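# Screw a lid onto the housing and rehang tools

## Task

Take the lid from the tray and lay it flat on the rim of the housing so that the block under the lid sits inside the opening. Secure it by driving one screw from the screw feeder through every hole in the lid. Each screw counts as tight only if the screwdriver motor turned it in and halted on its own (the result shows driver_stopped_at_torque=1), and it must not be turned or moved afterwards. A screw that was pushed in rather than turned must be fully unscrewed and then driven again. No screw may be left inside the housing. The lid is too wide for grip50, so use grip85 to carry it, then release it and move away. Finally, return every tool to the stand slot it came from and move the arm well away from the tools. A tool locked on the arm is treated as part of the arm.

## Robot and tools

Robot: one arm whose flange carries a tool changer. It picks up tools from a stand: grip50 (small gripper), grip85 (wide gripper) and driver (screwdriver with a spring-loaded hex key and a vacuum sleeve). end_effector_position is always the centre of the changer's flat face. The face's z axis points away from the arm.

Frame: the scene frame has its origin on the table top under the arm base, with +z up. Looking along +x, +y is to the left. Positions are in metres and orientations are quaternions given w first. Tool points, in mm along the face's own x, y, z axes from the face centre: grip50 grips at (0, -25, 180). grip85 grips at (0, 0, 173) when closed and 13 mm closer to the face when fully open. The driver key tip is at (66, 20, 345). Both grippers close along face x.

Row format (used by execute_actions and move): 17 numbers, [x, y, z, qw, qx, qy, qz, lock, grip50_position, grip50_force_limit, grip50_speed, grip85_position, grip85_force_limit, grip85_speed, driver_spindle, driver_torque_limit, driver_sleeve_vacuum]. The first seven are an absolute target pose for the changer face in the scene frame. The remaining ten are scaled to -1..1:
- lock: positive locks, negative unlocks, 0 keeps the previous command. Either takes about 1 s.
- grip50_position: +1 is open (50 mm) and the pads touch near -0.65. grip85_position: +1 is open (85 mm) and the pads meet near -0.8. To grip, use -1 and hold it there.
- force_limit: -1 is about 20 N; +1 is 185 N (grip50) or 235 N (grip85). speed: -1 is about 20 mm/s; +1 is 150 mm/s.
- driver_spindle: + drives a screw in and - backs it out. ±1 is 500 rpm. The value persists, so set it to 0 at the end of an action.
- driver_torque_limit: -1 is 0.3 N m; +1 is 1.2 N m.
- driver_sleeve_vacuum: >0.01 turns suction on and holds a screw; anything else releases it.
Tool fields only act while tool_id names that tool and its readings show numbers rather than n/a.

Tools:
- execute_actions(actions): a list of actions. Each action is a table of up to 15 rows, one row per 1/30 s step, and the last row is held until 15 steps have passed. Each target must lie within 0.6 m of the face position at the start of that action along every face axis, or it is refused. A malformed or failing first action rejects the whole call. An empty list just returns the state. Repeat the quaternion in every row to keep the orientation.
- move(target, speed, stop_force, blocking): a straight path toward a single absolute row. It lasts 0.5 to 10 s. speed is 0.002 to 0.5 m/s (default 0.25), and turning is limited to twice that in rad/s. stop_force (9 to 40 N) ends the path when the wrist feels that much extra push; use it only when moving slowly, without turning, and not when leaving a contact. blocking=false returns after 0.5 s; you must poll with wait, and it cannot be combined with stop_force. Its result adds a move: line with the ending (done, contact, held, off_target, moving, fault) and limits (paced = the target was clipped; held = some steps were blocked).
- wait(seconds 0 to 10): the arm holds its command. stop(): brakes a running move.
- zoom_image(camera cam_high/cam_low/cam_wrist, region [x0,y0,x1,y1] in pixels, up to 504x504).
- finished_scene(scene): final, so call it only when the task is complete.

Motion: each step, the commanded pose is clipped to within 100 mm and 16 deg of the measured pose, so long motions need several actions. Motion lags the command by about 0.17 s. "Hand target" shows the pose currently being driven toward. "pose unreachable" means the clearance check altered or blocked the command.

Results: the pose, velocities, wrist force/torque (in the face frame; saturates near 50 N; offset of a few N and noise), tool_id, plate_near, locked/unlocked, in_stand, unlock_refused, and gripper readings. object_status is 0 moving, 1 stopped while opening, 2 stopped while closing (a grip), 3 at target or pads met. position_measured is in counts, about 3 when open: grip50 opening ≈ (250 - counts) × 0.202 mm; grip85 counts of 78/130/180/230 ≈ 60/40/20/0 mm. Driver readings: driver_screw_detected (the sleeve is sealed, vacuum above 30 kPa), driver_turns, driver_stopped_at_torque.

Tool changing: centre the face on the tool plate within about 1 mm and 1 deg, with face -y toward the open side of the fork. When plate_near=1, lock and wait for locked=1. The tool then shows n/a while it starts up, and a gripper cycles closed then open. To remove a tool, lift it 10 to 30 mm (about 20), then slide it at least 110 mm out along face -y before lifting further. To return it, reverse that path until in_stand=1, hold still, unlock, and wait for unlocked=1. Unlocking outside the stand is refused. Slots are 180 mm apart. The driver's fittings pass close to the fork arm on the face's +x side.

Screwing: press the key onto the screw head plus 2 mm, then turn slowly (spindle within ±0.2) so it engages. The screw advances 0.7 mm per turn, and the arm must follow it. The motor stops at 95% of the torque limit and sets driver_stopped_at_torque=1; a restart needs spindle ≤0 for 0.5 s. If the screw will not back out, raise the torque limit.

Avoid: faults. A joint torque at its limit (wrist joints 25.4 N m, others 136 N m) or an external force of 150 N freezes the arm for 10 s. The arm is stiff, so never command far into a firm surface; approach slowly or use stop_force. Motors overheat at 85 °C while holding loads. Also avoid drops, slams, hard pushes, and knocking anything off the table. Loose objects may be nudged occasionally.

Each tool is called as name(argument=value, ...) on one line, values as JSON.

## Session

I'll start by looking at the current state of the scene.

execute_actions(actions=[])

Scene clock: 0.00 s.
end_effector_position=(+0.4262, -0.0030, +0.3554) locked=0 unlocked=1 plate_near=0 in_stand=0 unlock_refused=0 tool_id=none grip50_position_measured=n/a grip50_object_status=n/a grip85_position_measured=n/a grip85_object_status=n/a driver_sleeve_vacuum_kpa=n/a driver_screw_detected=n/a driver_stopped_at_torque=n/a driver_turns=n/a end_effector_quat_wxyz=(+0.007, +0.713, +0.701, -0.002) end_effector_velocity=(+0.000, -0.000, +0.000) end_effector_angular_velocity=(-0.000, -0.000, -0.001)
Joint positions: [-0.315 -1.721  2.043 -1.89  -1.569 -1.887]
Joint velocities: [-0.     0.    -0.001  0.    -0.     0.001]
Wrist force (N, on the end effector, along its own x y z axes, offset not removed): no reading
Wrist torque (N m, same axes, about the end effector's origin, offset not removed): no reading
Hand target: +0.426, -0.003, +0.355; +0.007, +0.713, +0.701, -0.002

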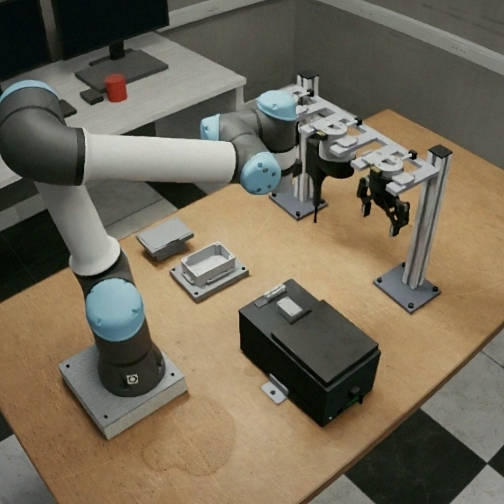

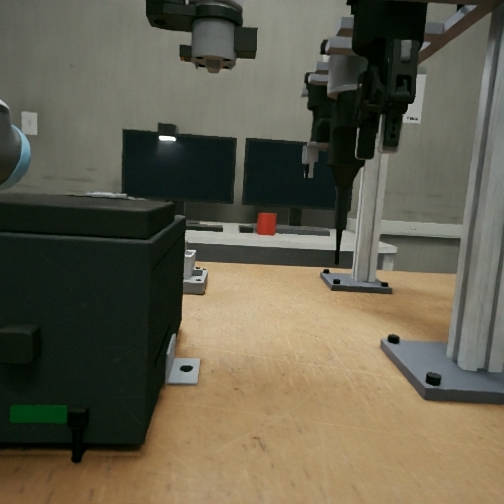

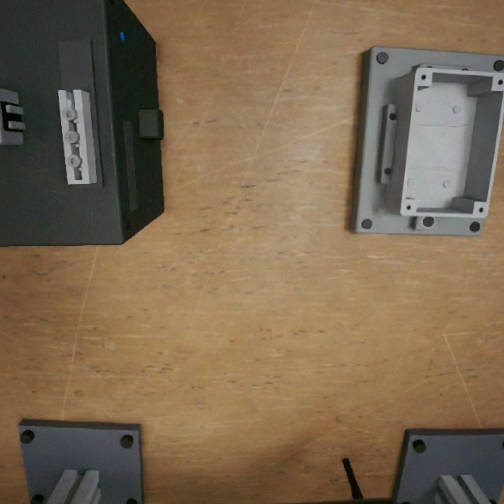

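zoom_image(camera="cam_high", region=[250, 60, 470, 280])

zoom_image(camera="cam_high", region=[120, 200, 320, 340])

zoom_image(camera="cam_wrist", region=[0, 20, 180, 200])

zoom_image(camera="cam_wrist", region=[330, 30, 504, 250])

Region (250, 60, 470, 280) of cam_high's 504x504 image, scaled by 2.291, with more detail than that image has.

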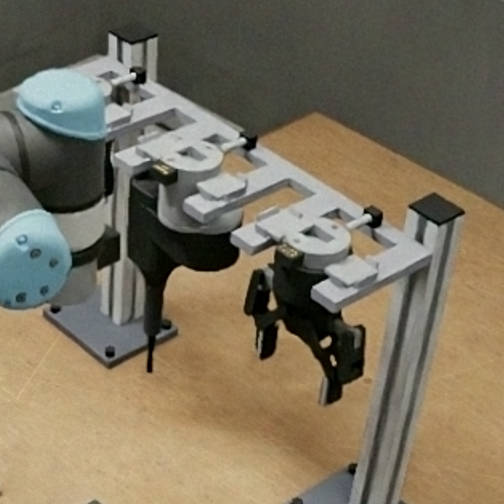

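Region (120, 200, 320, 340) of cam_high's 504x504 image, scaled by 2.520, with more detail than that image has; it fills the top 353 rows of this view, and the rest is white.

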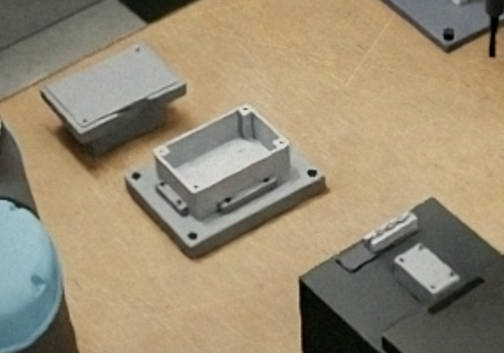

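Region (0, 20, 180, 200) of cam_wrist's 504x504 image, scaled by 2.800, with more detail than that image has.

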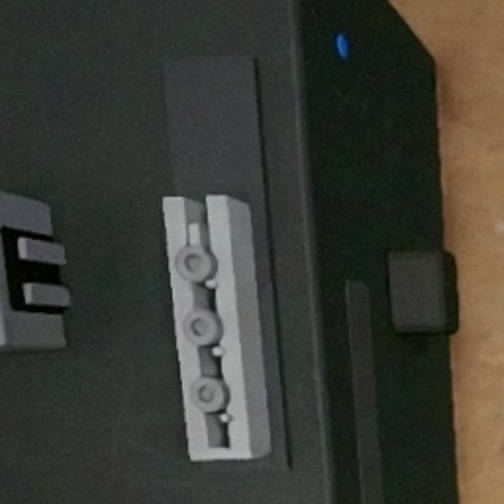

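Region (330, 30, 504, 250) of cam_wrist's 504x504 image, scaled by 2.291, with more detail than that image has; it fills the left 399 columns of this view, and the rest is white.

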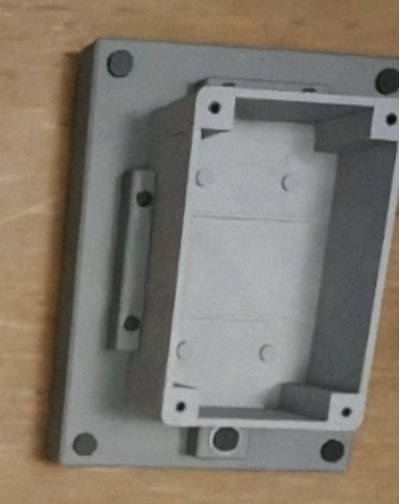

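move(target=[0.50, -0.003, 0.62, 0.0, 0.7071, 0.7071, 0.0, 0, 1, 0, 0, 1, 0, 0, 0, 0, 0], speed=0.25)

Scene clock: 17.00 s.
end_effector_position=(+0.5005, -0.0031, +0.6197) locked=0 unlocked=1 plate_near=0 in_stand=0 unlock_refused=0 tool_id=none grip50_position_measured=n/a grip50_object_status=n/a grip85_position_measured=n/a grip85_object_status=n/a driver_sleeve_vacuum_kpa=n/a driver_screw_detected=n/a driver_stopped_at_torque=n/a driver_turns=n/a end_effector_quat_wxyz=(+0.000, +0.707, +0.707, -0.000) end_effector_velocity=(+0.001, +0.000, +0.002) end_effector_angular_velocity=(+0.000, +0.001, +0.001)
Joint positions: [-0.273 -1.519  1.163 -1.203 -1.56  -1.863]
Joint velocities: [ 0.001  0.005 -0.011  0.007  0.     0.   ]
Wrist force (N, on the end effector, along its own x y z axes, offset not removed): [2.5 -2.8 3.2]
Wrist torque (N m, same axes, about the end effector's origin, offset not removed): [0.05 -0.12 0.19]
Hand target: +0.501, -0.003, +0.620; +0.000, +0.707, +0.707, -0.000
Off the commanded pose: 0.001 m, 0 deg.
move: done

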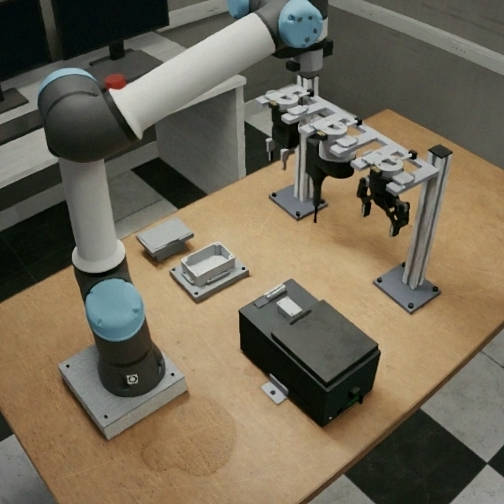

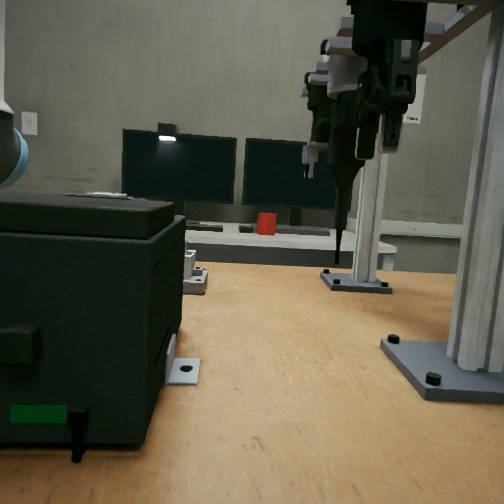

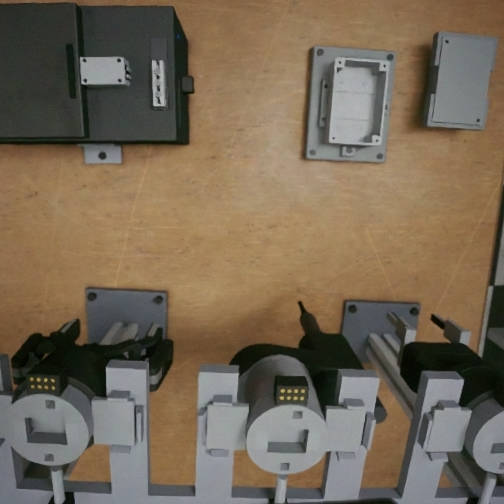

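move(target=[0.565, -0.155, 0.52, 0.0, 0.7071, 0.7071, 0.0, 0, 1, 0, 0, 1, 0, 0, 0, 0, 0], speed=0.25)

Scene clock: 49.70 s.
end_effector_position=(+0.5649, -0.1548, +0.5199) locked=0 unlocked=1 plate_near=0 in_stand=0 unlock_refused=0 tool_id=none grip50_position_measured=n/a grip50_object_status=n/a grip85_position_measured=n/a grip85_object_status=n/a driver_sleeve_vacuum_kpa=n/a driver_screw_detected=n/a driver_stopped_at_torque=n/a driver_turns=n/a end_effector_quat_wxyz=(+0.000, +0.707, +0.707, +0.000) end_effector_velocity=(+0.001, -0.001, -0.001) end_effector_angular_velocity=(+0.001, -0.001, +0.001)
Joint positions: [-0.487 -1.36   1.251 -1.447 -1.562 -2.077]
Joint velocities: [-0.001  0.003 -0.002 -0.001  0.001 -0.002]
Wrist force (N, on the end effector, along its own x y z axes, offset not removed): [3.0 0.0 4.7]
Wrist torque (N m, same axes, about the end effector's origin, offset not removed): [0.15 -0.45 0.02]
Hand target: +0.565, -0.155, +0.520; +0.000, +0.707, +0.707, +0.000
Off the commanded pose: 0.000 m, 0 deg.
move: done

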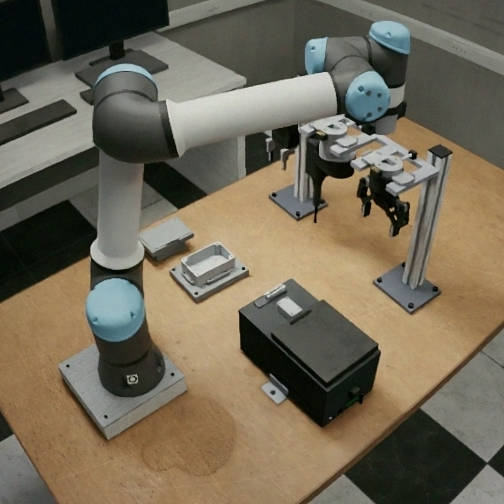

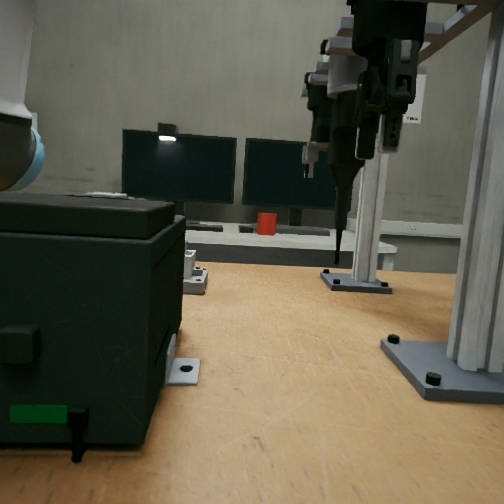

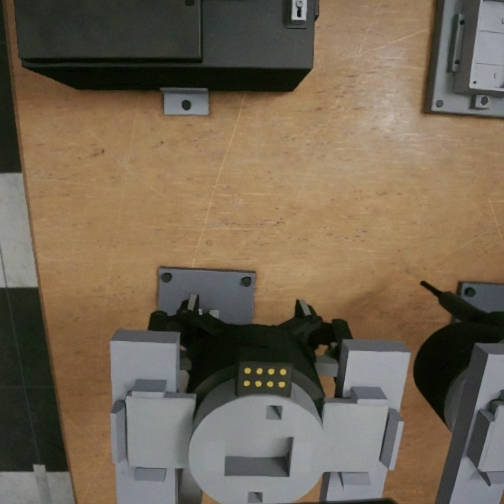

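zoom_image(camera="cam_wrist", region=[100, 304, 420, 504])

Region (100, 304, 420, 504) of cam_wrist's 504x504 image, scaled by 1.575, with more detail than that image has; it fills the top 315 rows of this view, and the rest is white.

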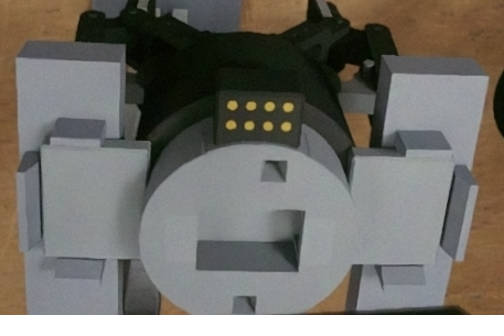

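zoom_image(camera="cam_wrist", region=[150, 80, 270, 300])

zoom_image(camera="cam_wrist", region=[180, 354, 330, 504])

Region (150, 80, 270, 300) of cam_wrist's 504x504 image, scaled by 2.291, with more detail than that image has; it fills the left 275 columns of this view, and the rest is white.

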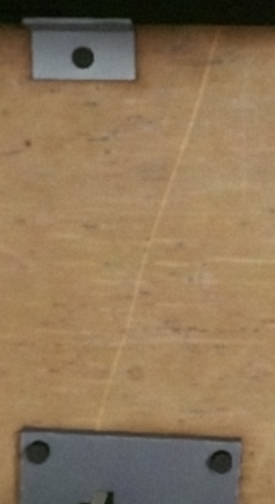

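Region (180, 354, 330, 504) of cam_wrist's 504x504 image, scaled by 3.360, with more detail than that image has.

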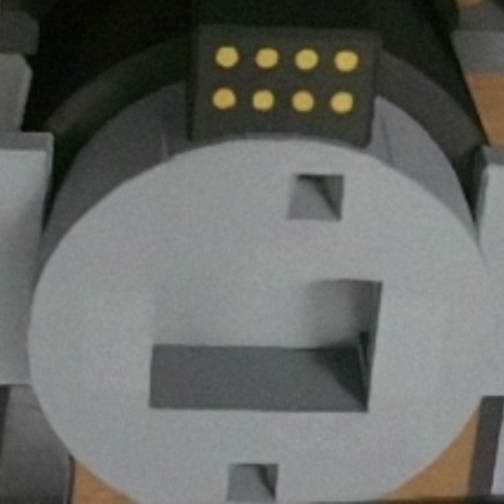

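move(target=[0.625, -0.155, 0.52, 0.0, 0.7071, 0.7071, 0.0, 0, 1, 0, 0, 1, 0, 0, 0, 0, 0], speed=0.25)

Scene clock: 83.07 s.
end_effector_position=(+0.6249, -0.1549, +0.5199) locked=0 unlocked=1 plate_near=0 in_stand=0 unlock_refused=0 tool_id=none grip50_position_measured=n/a grip50_object_status=n/a grip85_position_measured=n/a grip85_object_status=n/a driver_sleeve_vacuum_kpa=n/a driver_screw_detected=n/a driver_stopped_at_torque=n/a driver_turns=n/a end_effector_quat_wxyz=(+0.000, +0.707, +0.707, -0.000) end_effector_velocity=(+0.002, -0.000, +0.000) end_effector_angular_velocity=(+0.001, +0.001, -0.001)
Joint positions: [-0.441 -1.209  1.054 -1.402 -1.562 -2.031]
Joint velocities: [ 0.001  0.005 -0.008  0.004  0.     0.002]
Wrist force (N, on the end effector, along its own x y z axes, offset not removed): [3.7 -3.9 2.1]
Wrist torque (N m, same axes, about the end effector's origin, offset not removed): [-0.07 -0.37 0.16]
Hand target: +0.625, -0.155, +0.520; -0.000, +0.707, +0.707, -0.000
Off the commanded pose: 0.000 m, 0 deg.
move: done

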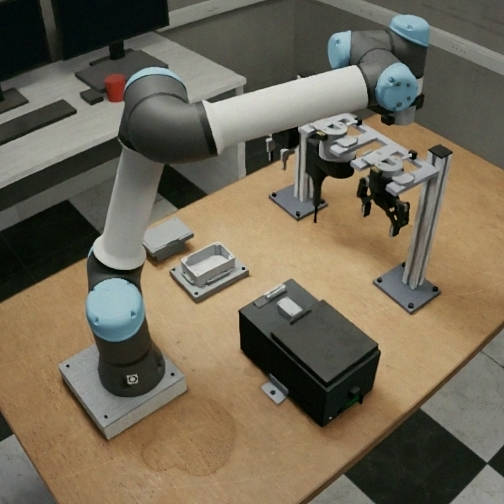

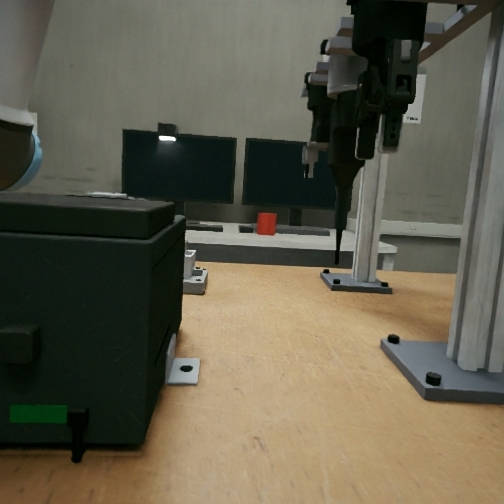

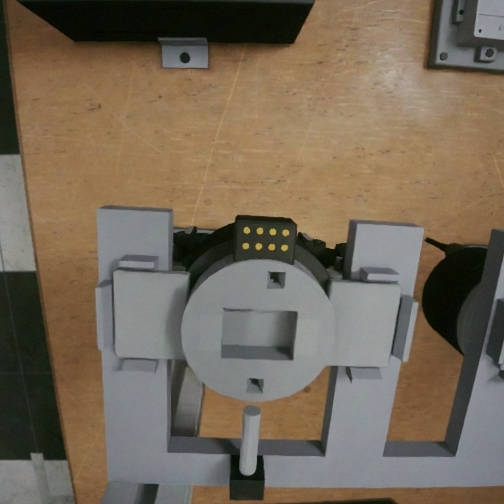

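zoom_image(camera="cam_wrist", region=[170, 210, 350, 410])

zoom_image(camera="cam_wrist", region=[90, 200, 430, 480])

zoom_image(camera="cam_wrist", region=[140, 20, 240, 100])

Region (170, 210, 350, 410) of cam_wrist's 504x504 image, scaled by 2.520, with more detail than that image has; it fills the left 454 columns of this view, and the rest is white.

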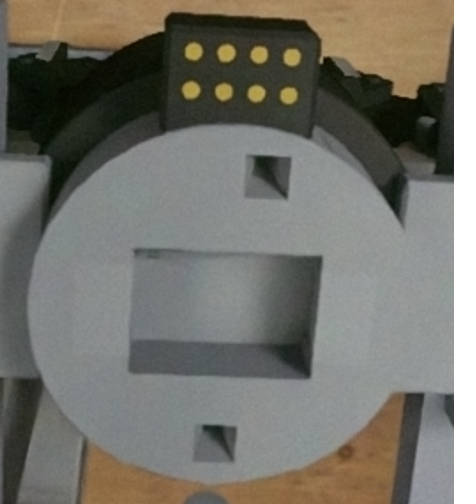

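Region (90, 200, 430, 480) of cam_wrist's 504x504 image, scaled by 1.482, with more detail than that image has; it fills the top 415 rows of this view, and the rest is white.

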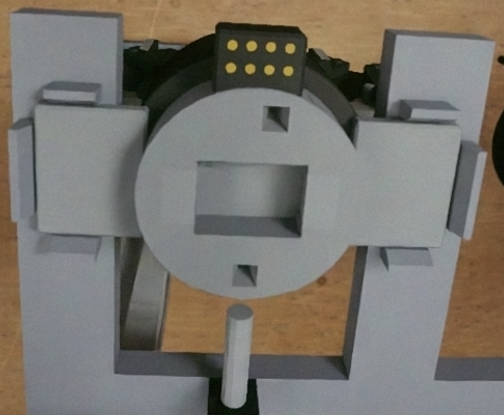

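Region (140, 20, 240, 100) of cam_wrist's 504x504 image, scaled by 5.040, with more detail than that image has; it fills the top 403 rows of this view, and the rest is white.

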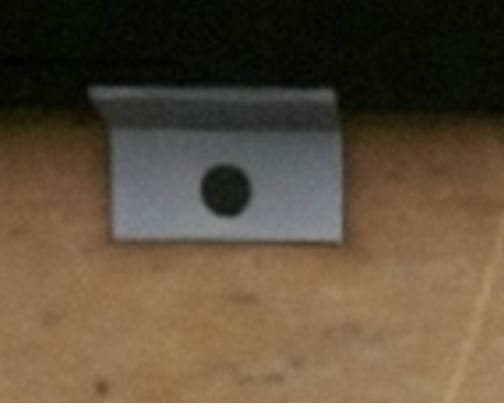

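move(target=[0.625, -0.155, 0.52, 0.0, -0.7071, 0.7071, 0.0, 0, 1, 0, 0, 1, 0, 0, 0, 0, 0], speed=0.5)

Scene clock: 138.73 s.
end_effector_position=(+0.6250, -0.1550, +0.5200) locked=0 unlocked=1 plate_near=0 in_stand=0 unlock_refused=0 tool_id=none grip50_position_measured=n/a grip50_object_status=n/a grip85_position_measured=n/a grip85_object_status=n/a driver_sleeve_vacuum_kpa=n/a driver_screw_detected=n/a driver_stopped_at_torque=n/a driver_turns=n/a end_effector_quat_wxyz=(-0.000, +0.707, -0.707, +0.000) end_effector_velocity=(+0.000, +0.001, -0.001) end_effector_angular_velocity=(-0.001, +0.001, -0.010)
Joint positions: [-0.441 -1.208  1.053 -1.401 -1.562  1.11 ]
Joint velocities: [ 0.002  0.001  0.    -0.    -0.001  0.012]
Wrist force (N, on the end effector, along its own x y z axes, offset not removed): [4.2 -1.7 -0.2]
Wrist torque (N m, same axes, about the end effector's origin, offset not removed): [0.00 -0.20 -0.04]
Hand target: +0.625, -0.155, +0.520; -0.000, +0.707, -0.707, +0.000
Off the commanded pose: 0.000 m, 0 deg.
move: done

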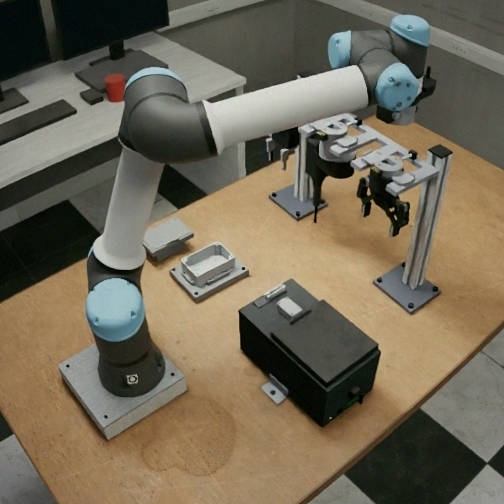

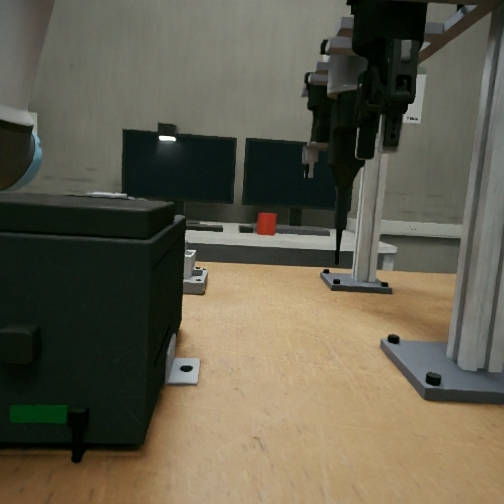

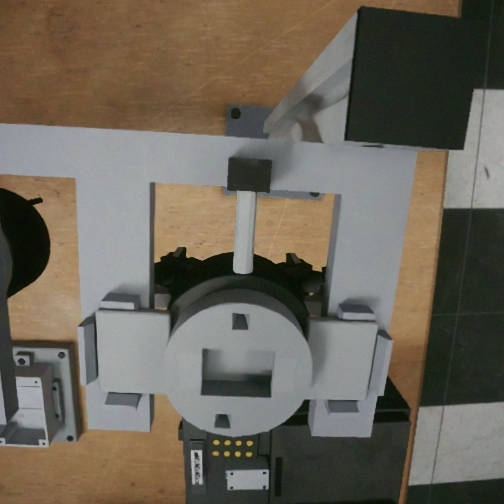

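zoom_image(camera="cam_wrist", region=[150, 290, 330, 470])

Region (150, 290, 330, 470) of cam_wrist's 504x504 image, scaled by 2.800, with more detail than that image has.

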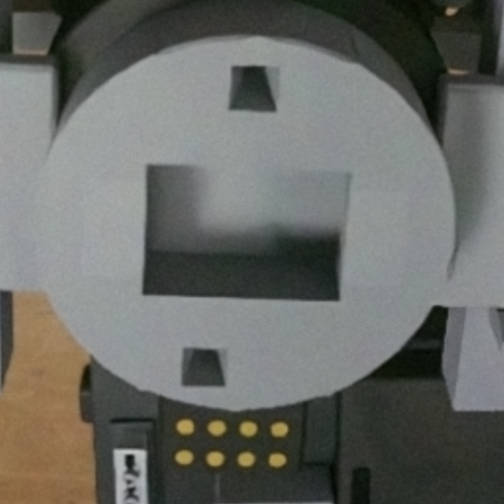

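zoom_image(camera="cam_wrist", region=[0, 100, 504, 220])

zoom_image(camera="cam_wrist", region=[60, 380, 410, 450])

Region (0, 100, 504, 220) of cam_wrist's 504x504 image, scaled by 1.000; it fills the top 120 rows of this view, and the rest is white.

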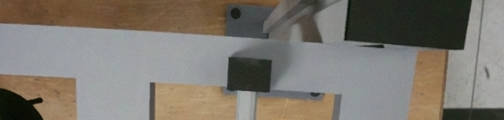

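Region (60, 380, 410, 450) of cam_wrist's 504x504 image, scaled by 1.440, with more detail than that image has; it fills the top 101 rows of this view, and the rest is white.

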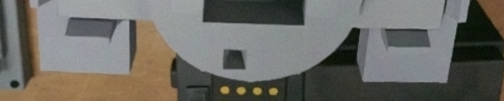

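zoom_image(camera="cam_wrist", region=[50, 150, 170, 210])

zoom_image(camera="cam_wrist", region=[300, 130, 430, 220])

zoom_image(camera="cam_wrist", region=[0, 110, 100, 150])

Region (50, 150, 170, 210) of cam_wrist's 504x504 image, scaled by 4.200, with more detail than that image has.

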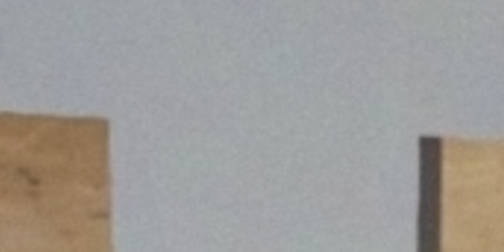

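Region (300, 130, 430, 220) of cam_wrist's 504x504 image, scaled by 3.877, with more detail than that image has; it fills the top 349 rows of this view, and the rest is white.

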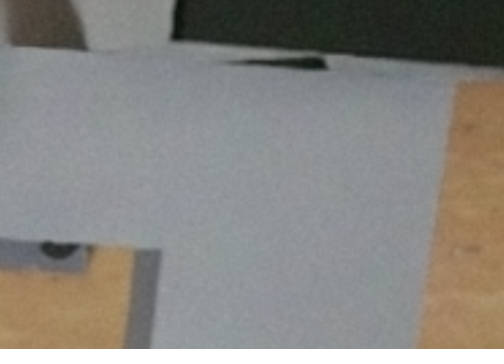

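Region (0, 110, 100, 150) of cam_wrist's 504x504 image, scaled by 5.040, with more detail than that image has; it fills the top 202 rows of this view, and the rest is white.

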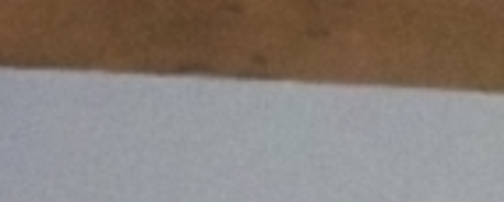

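move(target=[0.61615, -0.1505, 0.44, 0.0, 0.72837, 0.68518, 0.0, 0, 1, 0, 0, 1, 0, 0, 0, 0, 0], speed=0.5)

Scene clock: 248.80 s.
end_effector_position=(+0.6160, -0.1504, +0.4400) locked=0 unlocked=1 plate_near=0 in_stand=0 unlock_refused=0 tool_id=none grip50_position_measured=n/a grip50_object_status=n/a grip85_position_measured=n/a grip85_object_status=n/a driver_sleeve_vacuum_kpa=n/a driver_screw_detected=n/a driver_stopped_at_torque=n/a driver_turns=n/a end_effector_quat_wxyz=(+0.000, +0.729, +0.685, -0.000) end_effector_velocity=(+0.000, +0.000, -0.000) end_effector_angular_velocity=(+0.001, -0.002, +0.012)
Joint positions: [-0.44  -1.246  1.309 -1.619 -1.562 -1.967]
Joint velocities: [ 0.001  0.     0.    -0.002  0.001 -0.012]
Wrist force (N, on the end effector, along its own x y z axes, offset not removed): [3.8 -7.3 2.0]
Wrist torque (N m, same axes, about the end effector's origin, offset not removed): [-0.04 -0.19 -0.19]
Hand target: +0.616, -0.150, +0.440; -0.000, +0.728, +0.685, -0.000
Off the commanded pose: 0.000 m, 0 deg.
move: done

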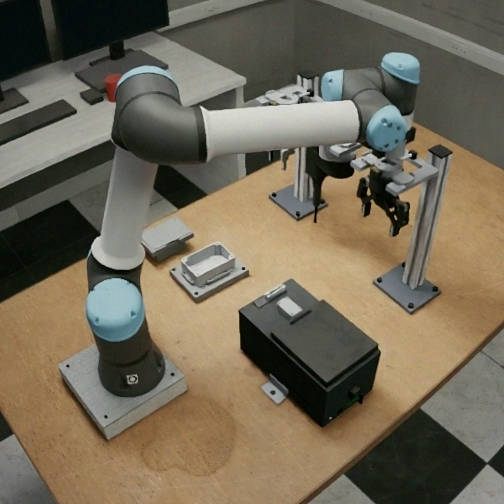

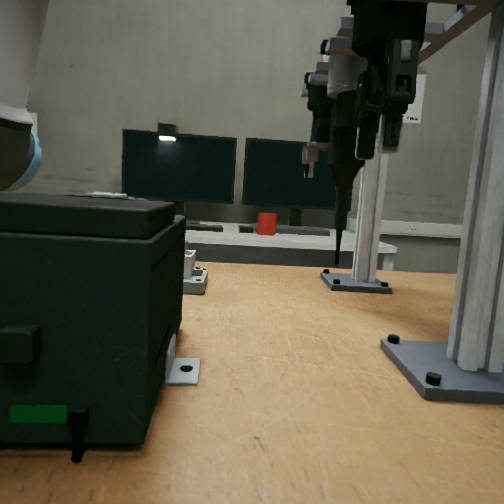

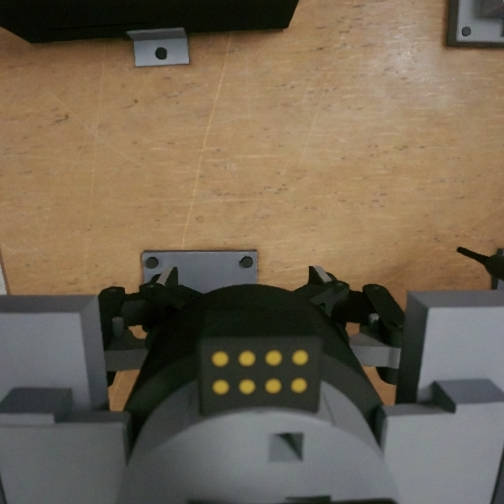

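move(target=[0.61615, -0.1505, 0.395, 0.0, 0.72837, 0.68518, 0.0, 0, 1, 0, 0, 1, 0, 0, 0, 0, 0], speed=0.008, stop_force=10)

Scene clock: 257.17 s.
end_effector_position=(+0.6160, -0.1504, +0.4091) locked=0 unlocked=1 plate_near=1 in_stand=1 unlock_refused=0 tool_id=none grip50_position_measured=n/a grip50_object_status=n/a grip85_position_measured=n/a grip85_object_status=n/a driver_sleeve_vacuum_kpa=n/a driver_screw_detected=n/a driver_stopped_at_torque=n/a driver_turns=n/a end_effector_quat_wxyz=(+0.000, +0.728, +0.685, +0.000) end_effector_velocity=(-0.000, +0.000, +0.001) end_effector_angular_velocity=(+0.002, +0.004, -0.000)
Joint positions: [-0.44  -1.239  1.379 -1.696 -1.562 -1.968]
Joint velocities: [-0.     0.    -0.005  0.008 -0.     0.   ]
Wrist force (N, on the end effector, along its own x y z axes, offset not removed): [0.3 -1.2 -29.4]
Wrist torque (N m, same axes, about the end effector's origin, offset not removed): [0.69 0.69 -0.17]
Hand target: +0.616, -0.150, +0.409; +0.000, +0.728, +0.685, +0.000
Off the commanded pose: 0.014 m, 0 deg.
move: contact

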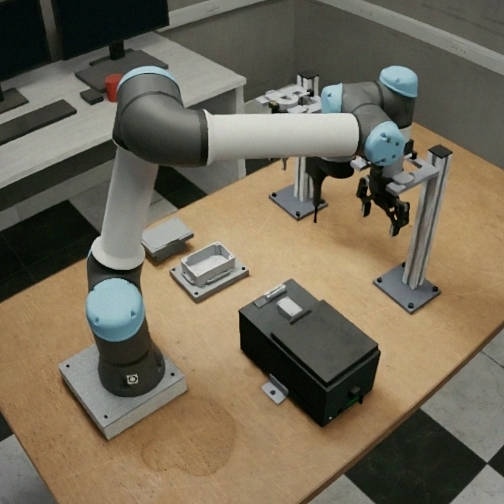

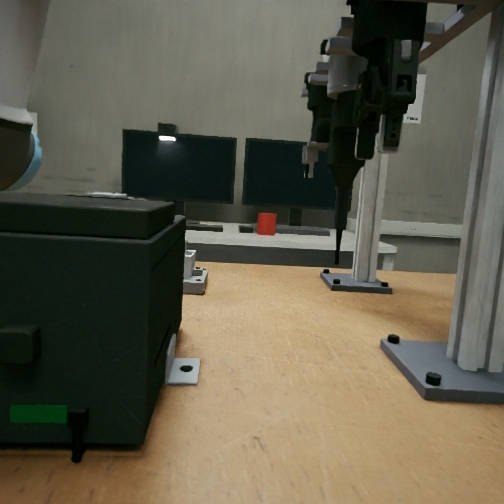

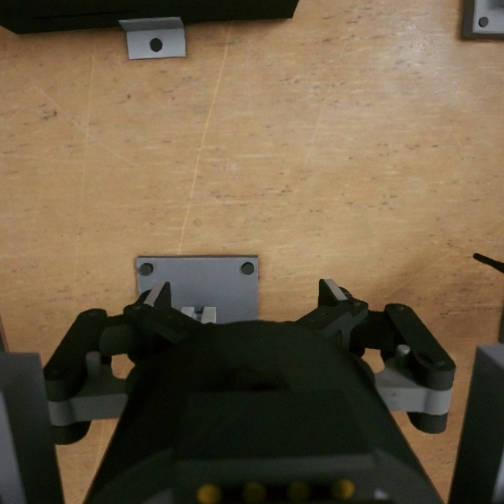

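execute_actions(actions=[[[0.61615, -0.1505, 0.4094, 0.0, 0.72837, 0.68518, 0.0, 1, 1, 0, 0, 1, 0, 1, 0, 0, 0]], [[0.61615, -0.1505, 0.4094, 0.0, 0.72837, 0.68518, 0.0, 1, 1, 0, 0, 1, 0, 1, 0, 0, 0]], [[0.61615, -0.1505, 0.4094, 0.0, 0.72837, 0.68518, 0.0, 1, 1, 0, 0, 1, 0, 1, 0, 0, 0]]])

Scene clock: 262.33 s.
end_effector_position=(+0.6162, -0.1505, +0.4095) locked=1 unlocked=0 plate_near=1 in_stand=1 unlock_refused=0 tool_id=grip85 grip50_position_measured=n/a grip50_object_status=n/a grip85_position_measured=n/a grip85_object_status=n/a driver_sleeve_vacuum_kpa=n/a driver_screw_detected=n/a driver_stopped_at_torque=n/a driver_turns=n/a end_effector_quat_wxyz=(+0.000, +0.728, +0.685, +0.000) end_effector_velocity=(+0.000, -0.000, -0.000) end_effector_angular_velocity=(-0.000, +0.001, -0.000)
Joint positions: [-0.44  -1.239  1.378 -1.695 -1.562 -1.968]
Joint velocities: [ 0.     0.    -0.     0.    -0.001  0.   ]
Wrist force (N, on the end effector, along its own x y z axes, offset not removed): [1.4 -3.4 -18.8]
Wrist torque (N m, same axes, about the end effector's origin, offset not removed): [0.31 1.42 0.14]
Hand target: +0.616, -0.150, +0.409; -0.000, +0.728, +0.685, -0.000
Off the commanded pose: 0.000 m, 0 deg.
Step readings (end_effector_position; steps 1 to 15: 1st action; 16 to 30: 2nd action; 31 to 45: 3rd action):
0: (+0.6160, -0.1504, +0.4094)
1: (+0.6160, -0.1504, +0.4094)
2: (+0.6160, -0.1504, +0.4094)
4: (+0.6161, -0.1505, +0.4095)
8: (+0.6161, -0.1505, +0.4095)
15: (+0.6161, -0.1505, +0.4094)
16: (+0.6162, -0.1505, +0.4094)
17: (+0.6162, -0.1505, +0.4094)
19: (+0.6162, -0.1505, +0.4094)
23: (+0.6162, -0.1505, +0.4094)
30: (+0.6162, -0.1505, +0.4095)
31: (+0.6162, -0.1505, +0.4095)
32: (+0.6162, -0.1505, +0.4095)
34: (+0.6162, -0.1505, +0.4095)
38: (+0.6162, -0.1505, +0.4095)
45: end_effector_position above

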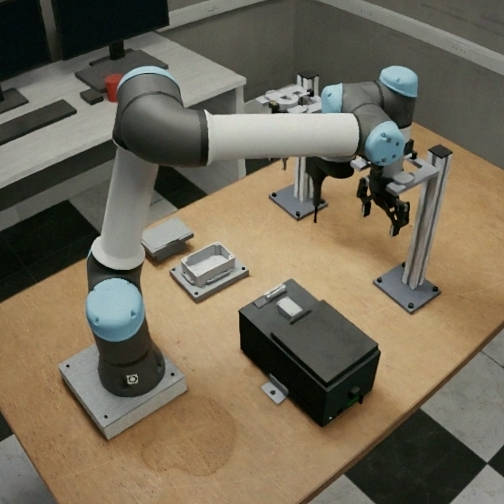

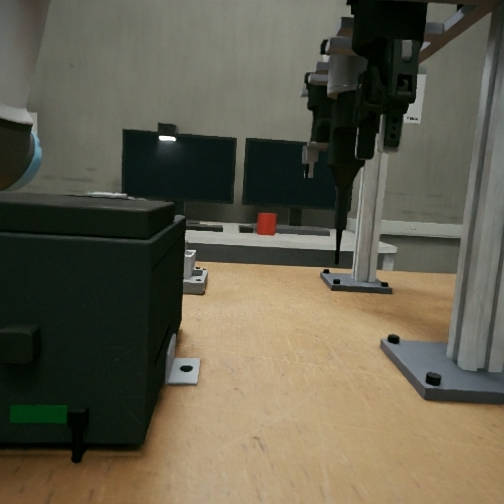

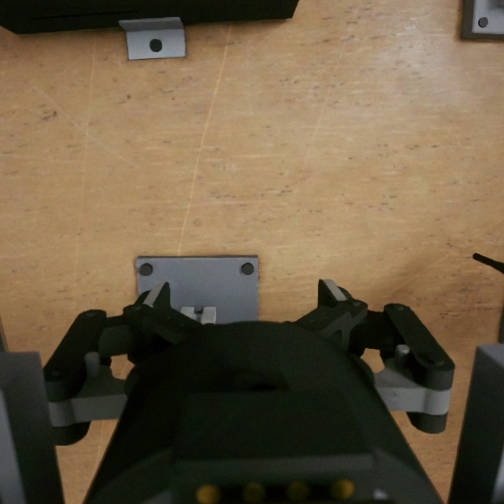

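move(target=[0.61615, -0.1505, 0.4295, 0.0, 0.72837, 0.68518, 0.0, 0, 1, 0, 0, 1, 0, 1, 0, 0, 0], speed=0.05)

move(target=[0.49637, -0.14317, 0.4295, 0.0, 0.72837, 0.68518, 0.0, 0, 1, 0, 0, 1, 0, 1, 0, 0, 0], speed=0.15)

Scene clock: 269.60 s.
end_effector_position=(+0.6162, -0.1505, +0.4293) locked=1 unlocked=0 plate_near=1 in_stand=0 unlock_refused=0 tool_id=grip85 grip50_position_measured=n/a grip50_object_status=n/a grip85_position_measured=3 grip85_object_status=3 driver_sleeve_vacuum_kpa=n/a driver_screw_detected=n/a driver_stopped_at_torque=n/a driver_turns=n/a end_effector_quat_wxyz=(-0.000, +0.728, +0.685, +0.000) end_effector_velocity=(+0.000, +0.000, +0.002) end_effector_angular_velocity=(+0.001, -0.000, +0.001)
Joint positions: [-0.44  -1.244  1.333 -1.646 -1.562 -1.968]
Joint velocities: [ 0.    -0.    -0.004  0.004  0.001 -0.001]
Wrist force (N, on the end effector, along its own x y z axes, offset not removed): [2.1 -2.1 4.0]
Wrist torque (N m, same axes, about the end effector's origin, offset not removed): [0.12 -0.22 0.25]
Hand target: +0.616, -0.151, +0.429; +0.000, +0.728, +0.685, +0.000
Off the commanded pose: 0.000 m, 0 deg.
move: done

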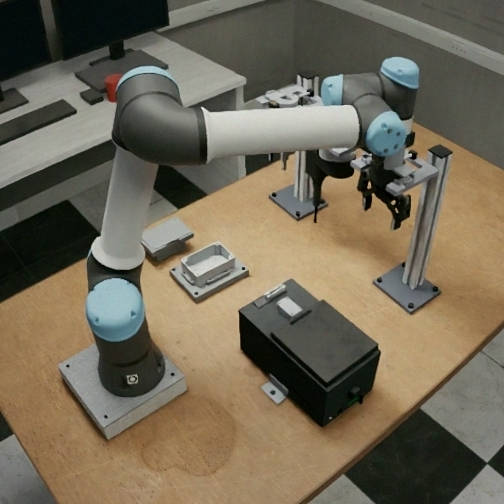

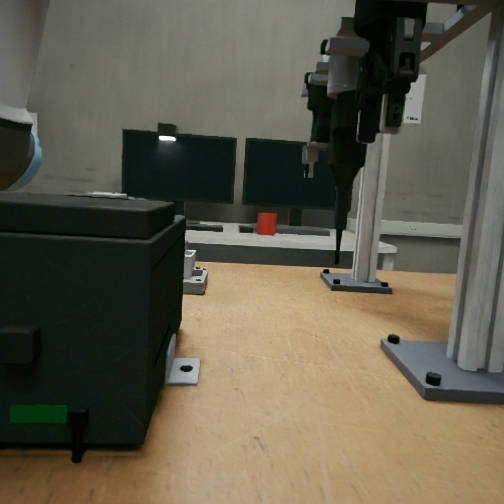

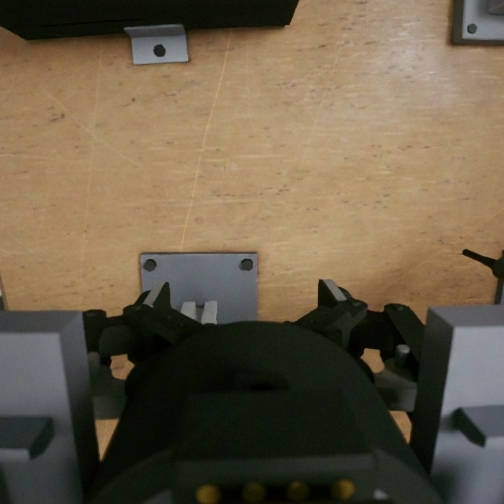

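Scene clock: 270.90 s.
end_effector_position=(+0.4965, -0.1433, +0.4297) locked=1 unlocked=0 plate_near=1 in_stand=0 unlock_refused=0 tool_id=grip85 grip50_position_measured=n/a grip50_object_status=n/a grip85_position_measured=3 grip85_object_status=3 driver_sleeve_vacuum_kpa=n/a driver_screw_detected=n/a driver_stopped_at_torque=n/a driver_turns=n/a end_effector_quat_wxyz=(+0.000, +0.728, +0.685, +0.000) end_effector_velocity=(-0.002, -0.000, -0.000) end_effector_angular_velocity=(+0.001, -0.000, -0.001)
Joint positions: [-0.531 -1.527  1.669 -1.698 -1.564 -2.059]
Joint velocities: [-0.003 -0.005  0.006 -0.001  0.001 -0.002]
Wrist force (N, on the end effector, along its own x y z axes, offset not removed): [-1.2 -0.7 -2.5]
Wrist torque (N m, same axes, about the end effector's origin, offset not removed): [0.00 0.00 0.09]
Hand target: +0.496, -0.143, +0.430; +0.000, +0.728, +0.685, +0.000
Off the commanded pose: 0.000 m, 0 deg.
move: done

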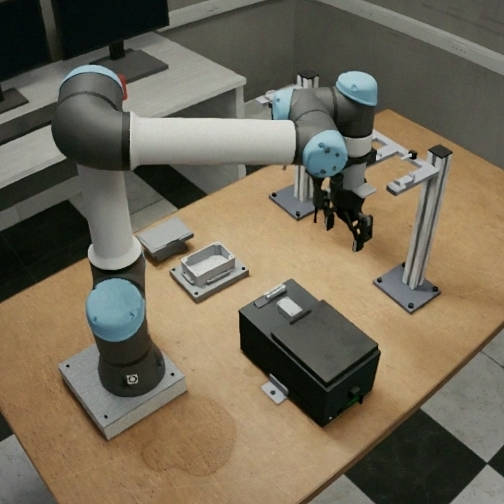

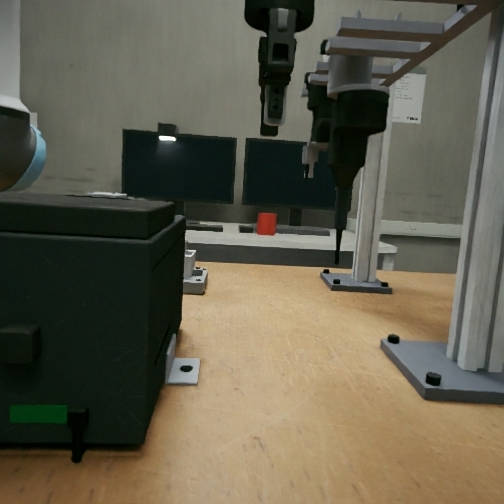

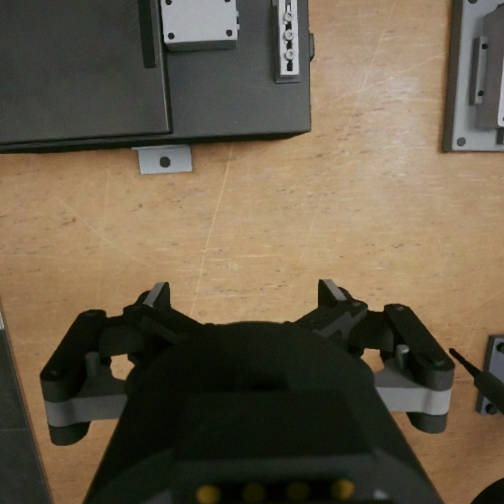

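move(target=[0.385, 0.272, 0.36, 0.0, 0.7071, 0.7071, 0.0, 0, 1, 0, 0, 1, 0, 1, 0, 0, 0], speed=0.3)

Scene clock: 289.97 s.
end_effector_position=(+0.3842, +0.2718, +0.3601) locked=1 unlocked=0 plate_near=1 in_stand=0 unlock_refused=0 tool_id=grip85 grip50_position_measured=n/a grip50_object_status=n/a grip85_position_measured=3 grip85_object_status=3 driver_sleeve_vacuum_kpa=n/a driver_screw_detected=n/a driver_stopped_at_torque=n/a driver_turns=n/a end_effector_quat_wxyz=(+0.000, +0.707, +0.707, -0.001) end_effector_velocity=(+0.000, +0.001, -0.000) end_effector_angular_velocity=(-0.002, +0.001, -0.002)
Joint positions: [ 0.331 -1.622  1.93  -1.872 -1.556 -1.259]
Joint velocities: [ 0.003  0.003 -0.002  0.    -0.001  0.004]
Wrist force (N, on the end effector, along its own x y z axes, offset not removed): [4.1 -2.0 3.3]
Wrist torque (N m, same axes, about the end effector's origin, offset not removed): [-0.05 -0.12 0.14]
Hand target: +0.384, +0.272, +0.360; +0.000, +0.707, +0.707, -0.001
Off the commanded pose: 0.001 m, 0 deg.
move: done

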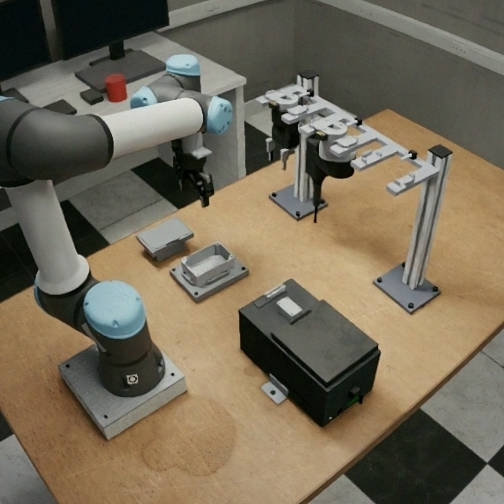

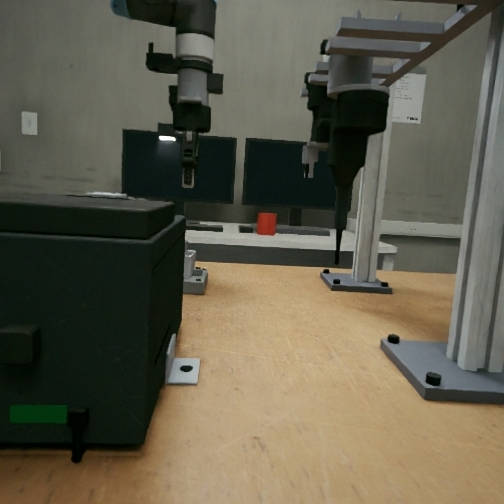

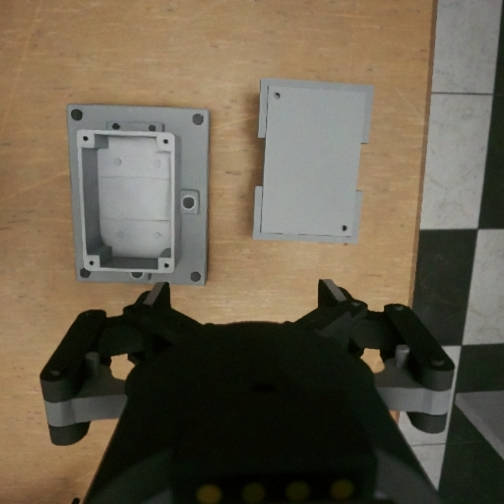

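execute_actions(actions=[])

zoom_image(camera="cam_wrist", region=[235, 65, 395, 260])

zoom_image(camera="cam_wrist", region=[55, 95, 225, 295])

Scene clock: 297.70 s.
end_effector_position=(+0.3842, +0.2719, +0.3601) locked=1 unlocked=0 plate_near=1 in_stand=0 unlock_refused=0 tool_id=grip85 grip50_position_measured=n/a grip50_object_status=n/a grip85_position_measured=3 grip85_object_status=3 driver_sleeve_vacuum_kpa=n/a driver_screw_detected=n/a driver_stopped_at_torque=n/a driver_turns=n/a end_effector_quat_wxyz=(+0.000, +0.707, +0.707, -0.001) end_effector_velocity=(+0.000, -0.000, +0.000) end_effector_angular_velocity=(+0.000, +0.000, -0.002)
Joint positions: [ 0.331 -1.622  1.93  -1.872 -1.556 -1.258]
Joint velocities: [-0.001  0.    -0.     0.     0.     0.001]
Wrist force (N, on the end effector, along its own x y z axes, offset not removed): [-0.8 -0.5 1.1]
Wrist torque (N m, same axes, about the end effector's origin, offset not removed): [0.15 0.04 -0.01]
Hand target: +0.384, +0.272, +0.360; +0.000, +0.707, +0.707, -0.001
Off the commanded pose: 0.001 m, 0 deg.

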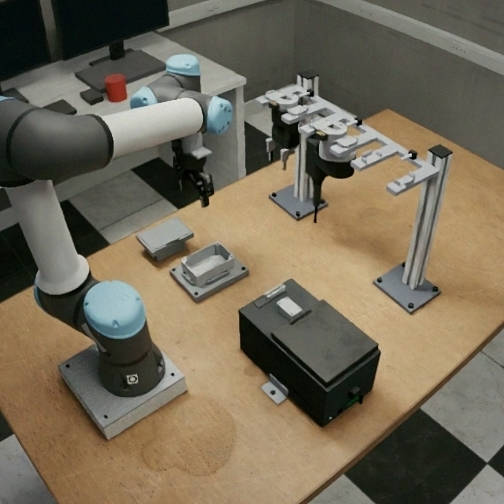

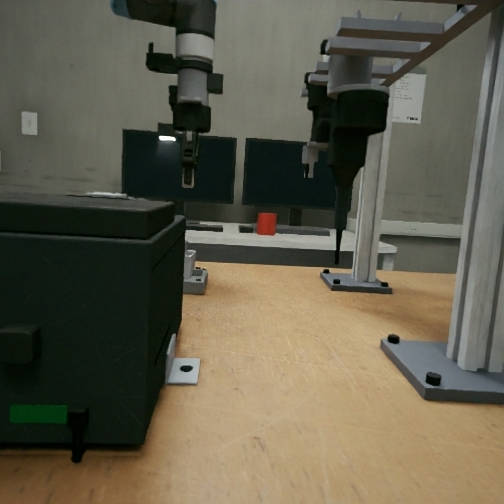

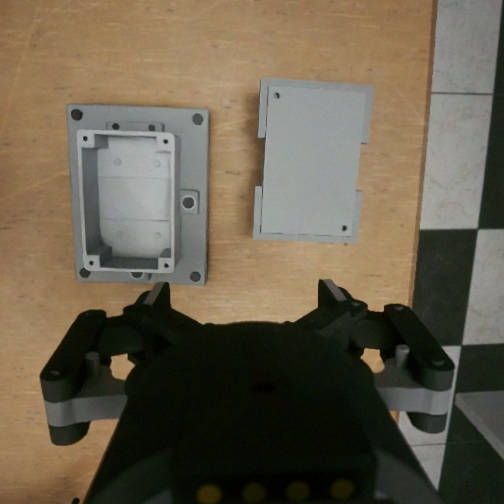

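Region (235, 65, 395, 260) of cam_wrist's 504x504 image, scaled by 2.585, with more detail than that image has; it fills the left 414 columns of this view, and the rest is white.

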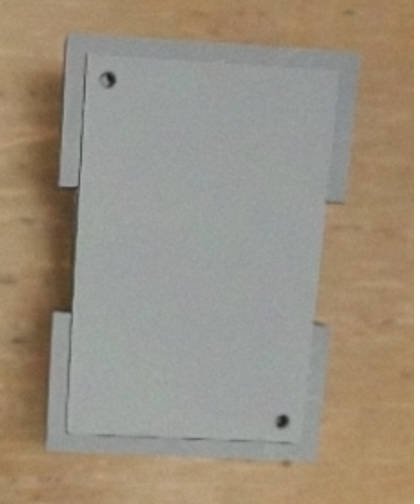

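Region (55, 95, 225, 295) of cam_wrist's 504x504 image, scaled by 2.520, with more detail than that image has; it fills the left 428 columns of this view, and the rest is white.

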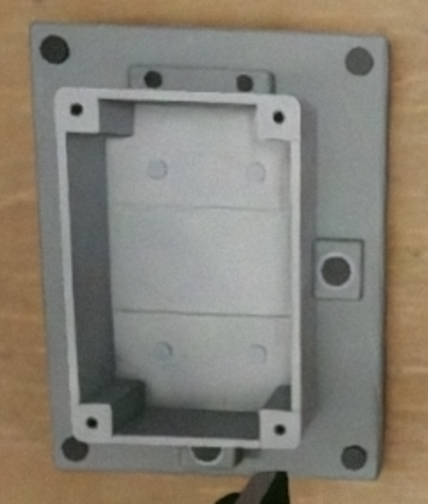

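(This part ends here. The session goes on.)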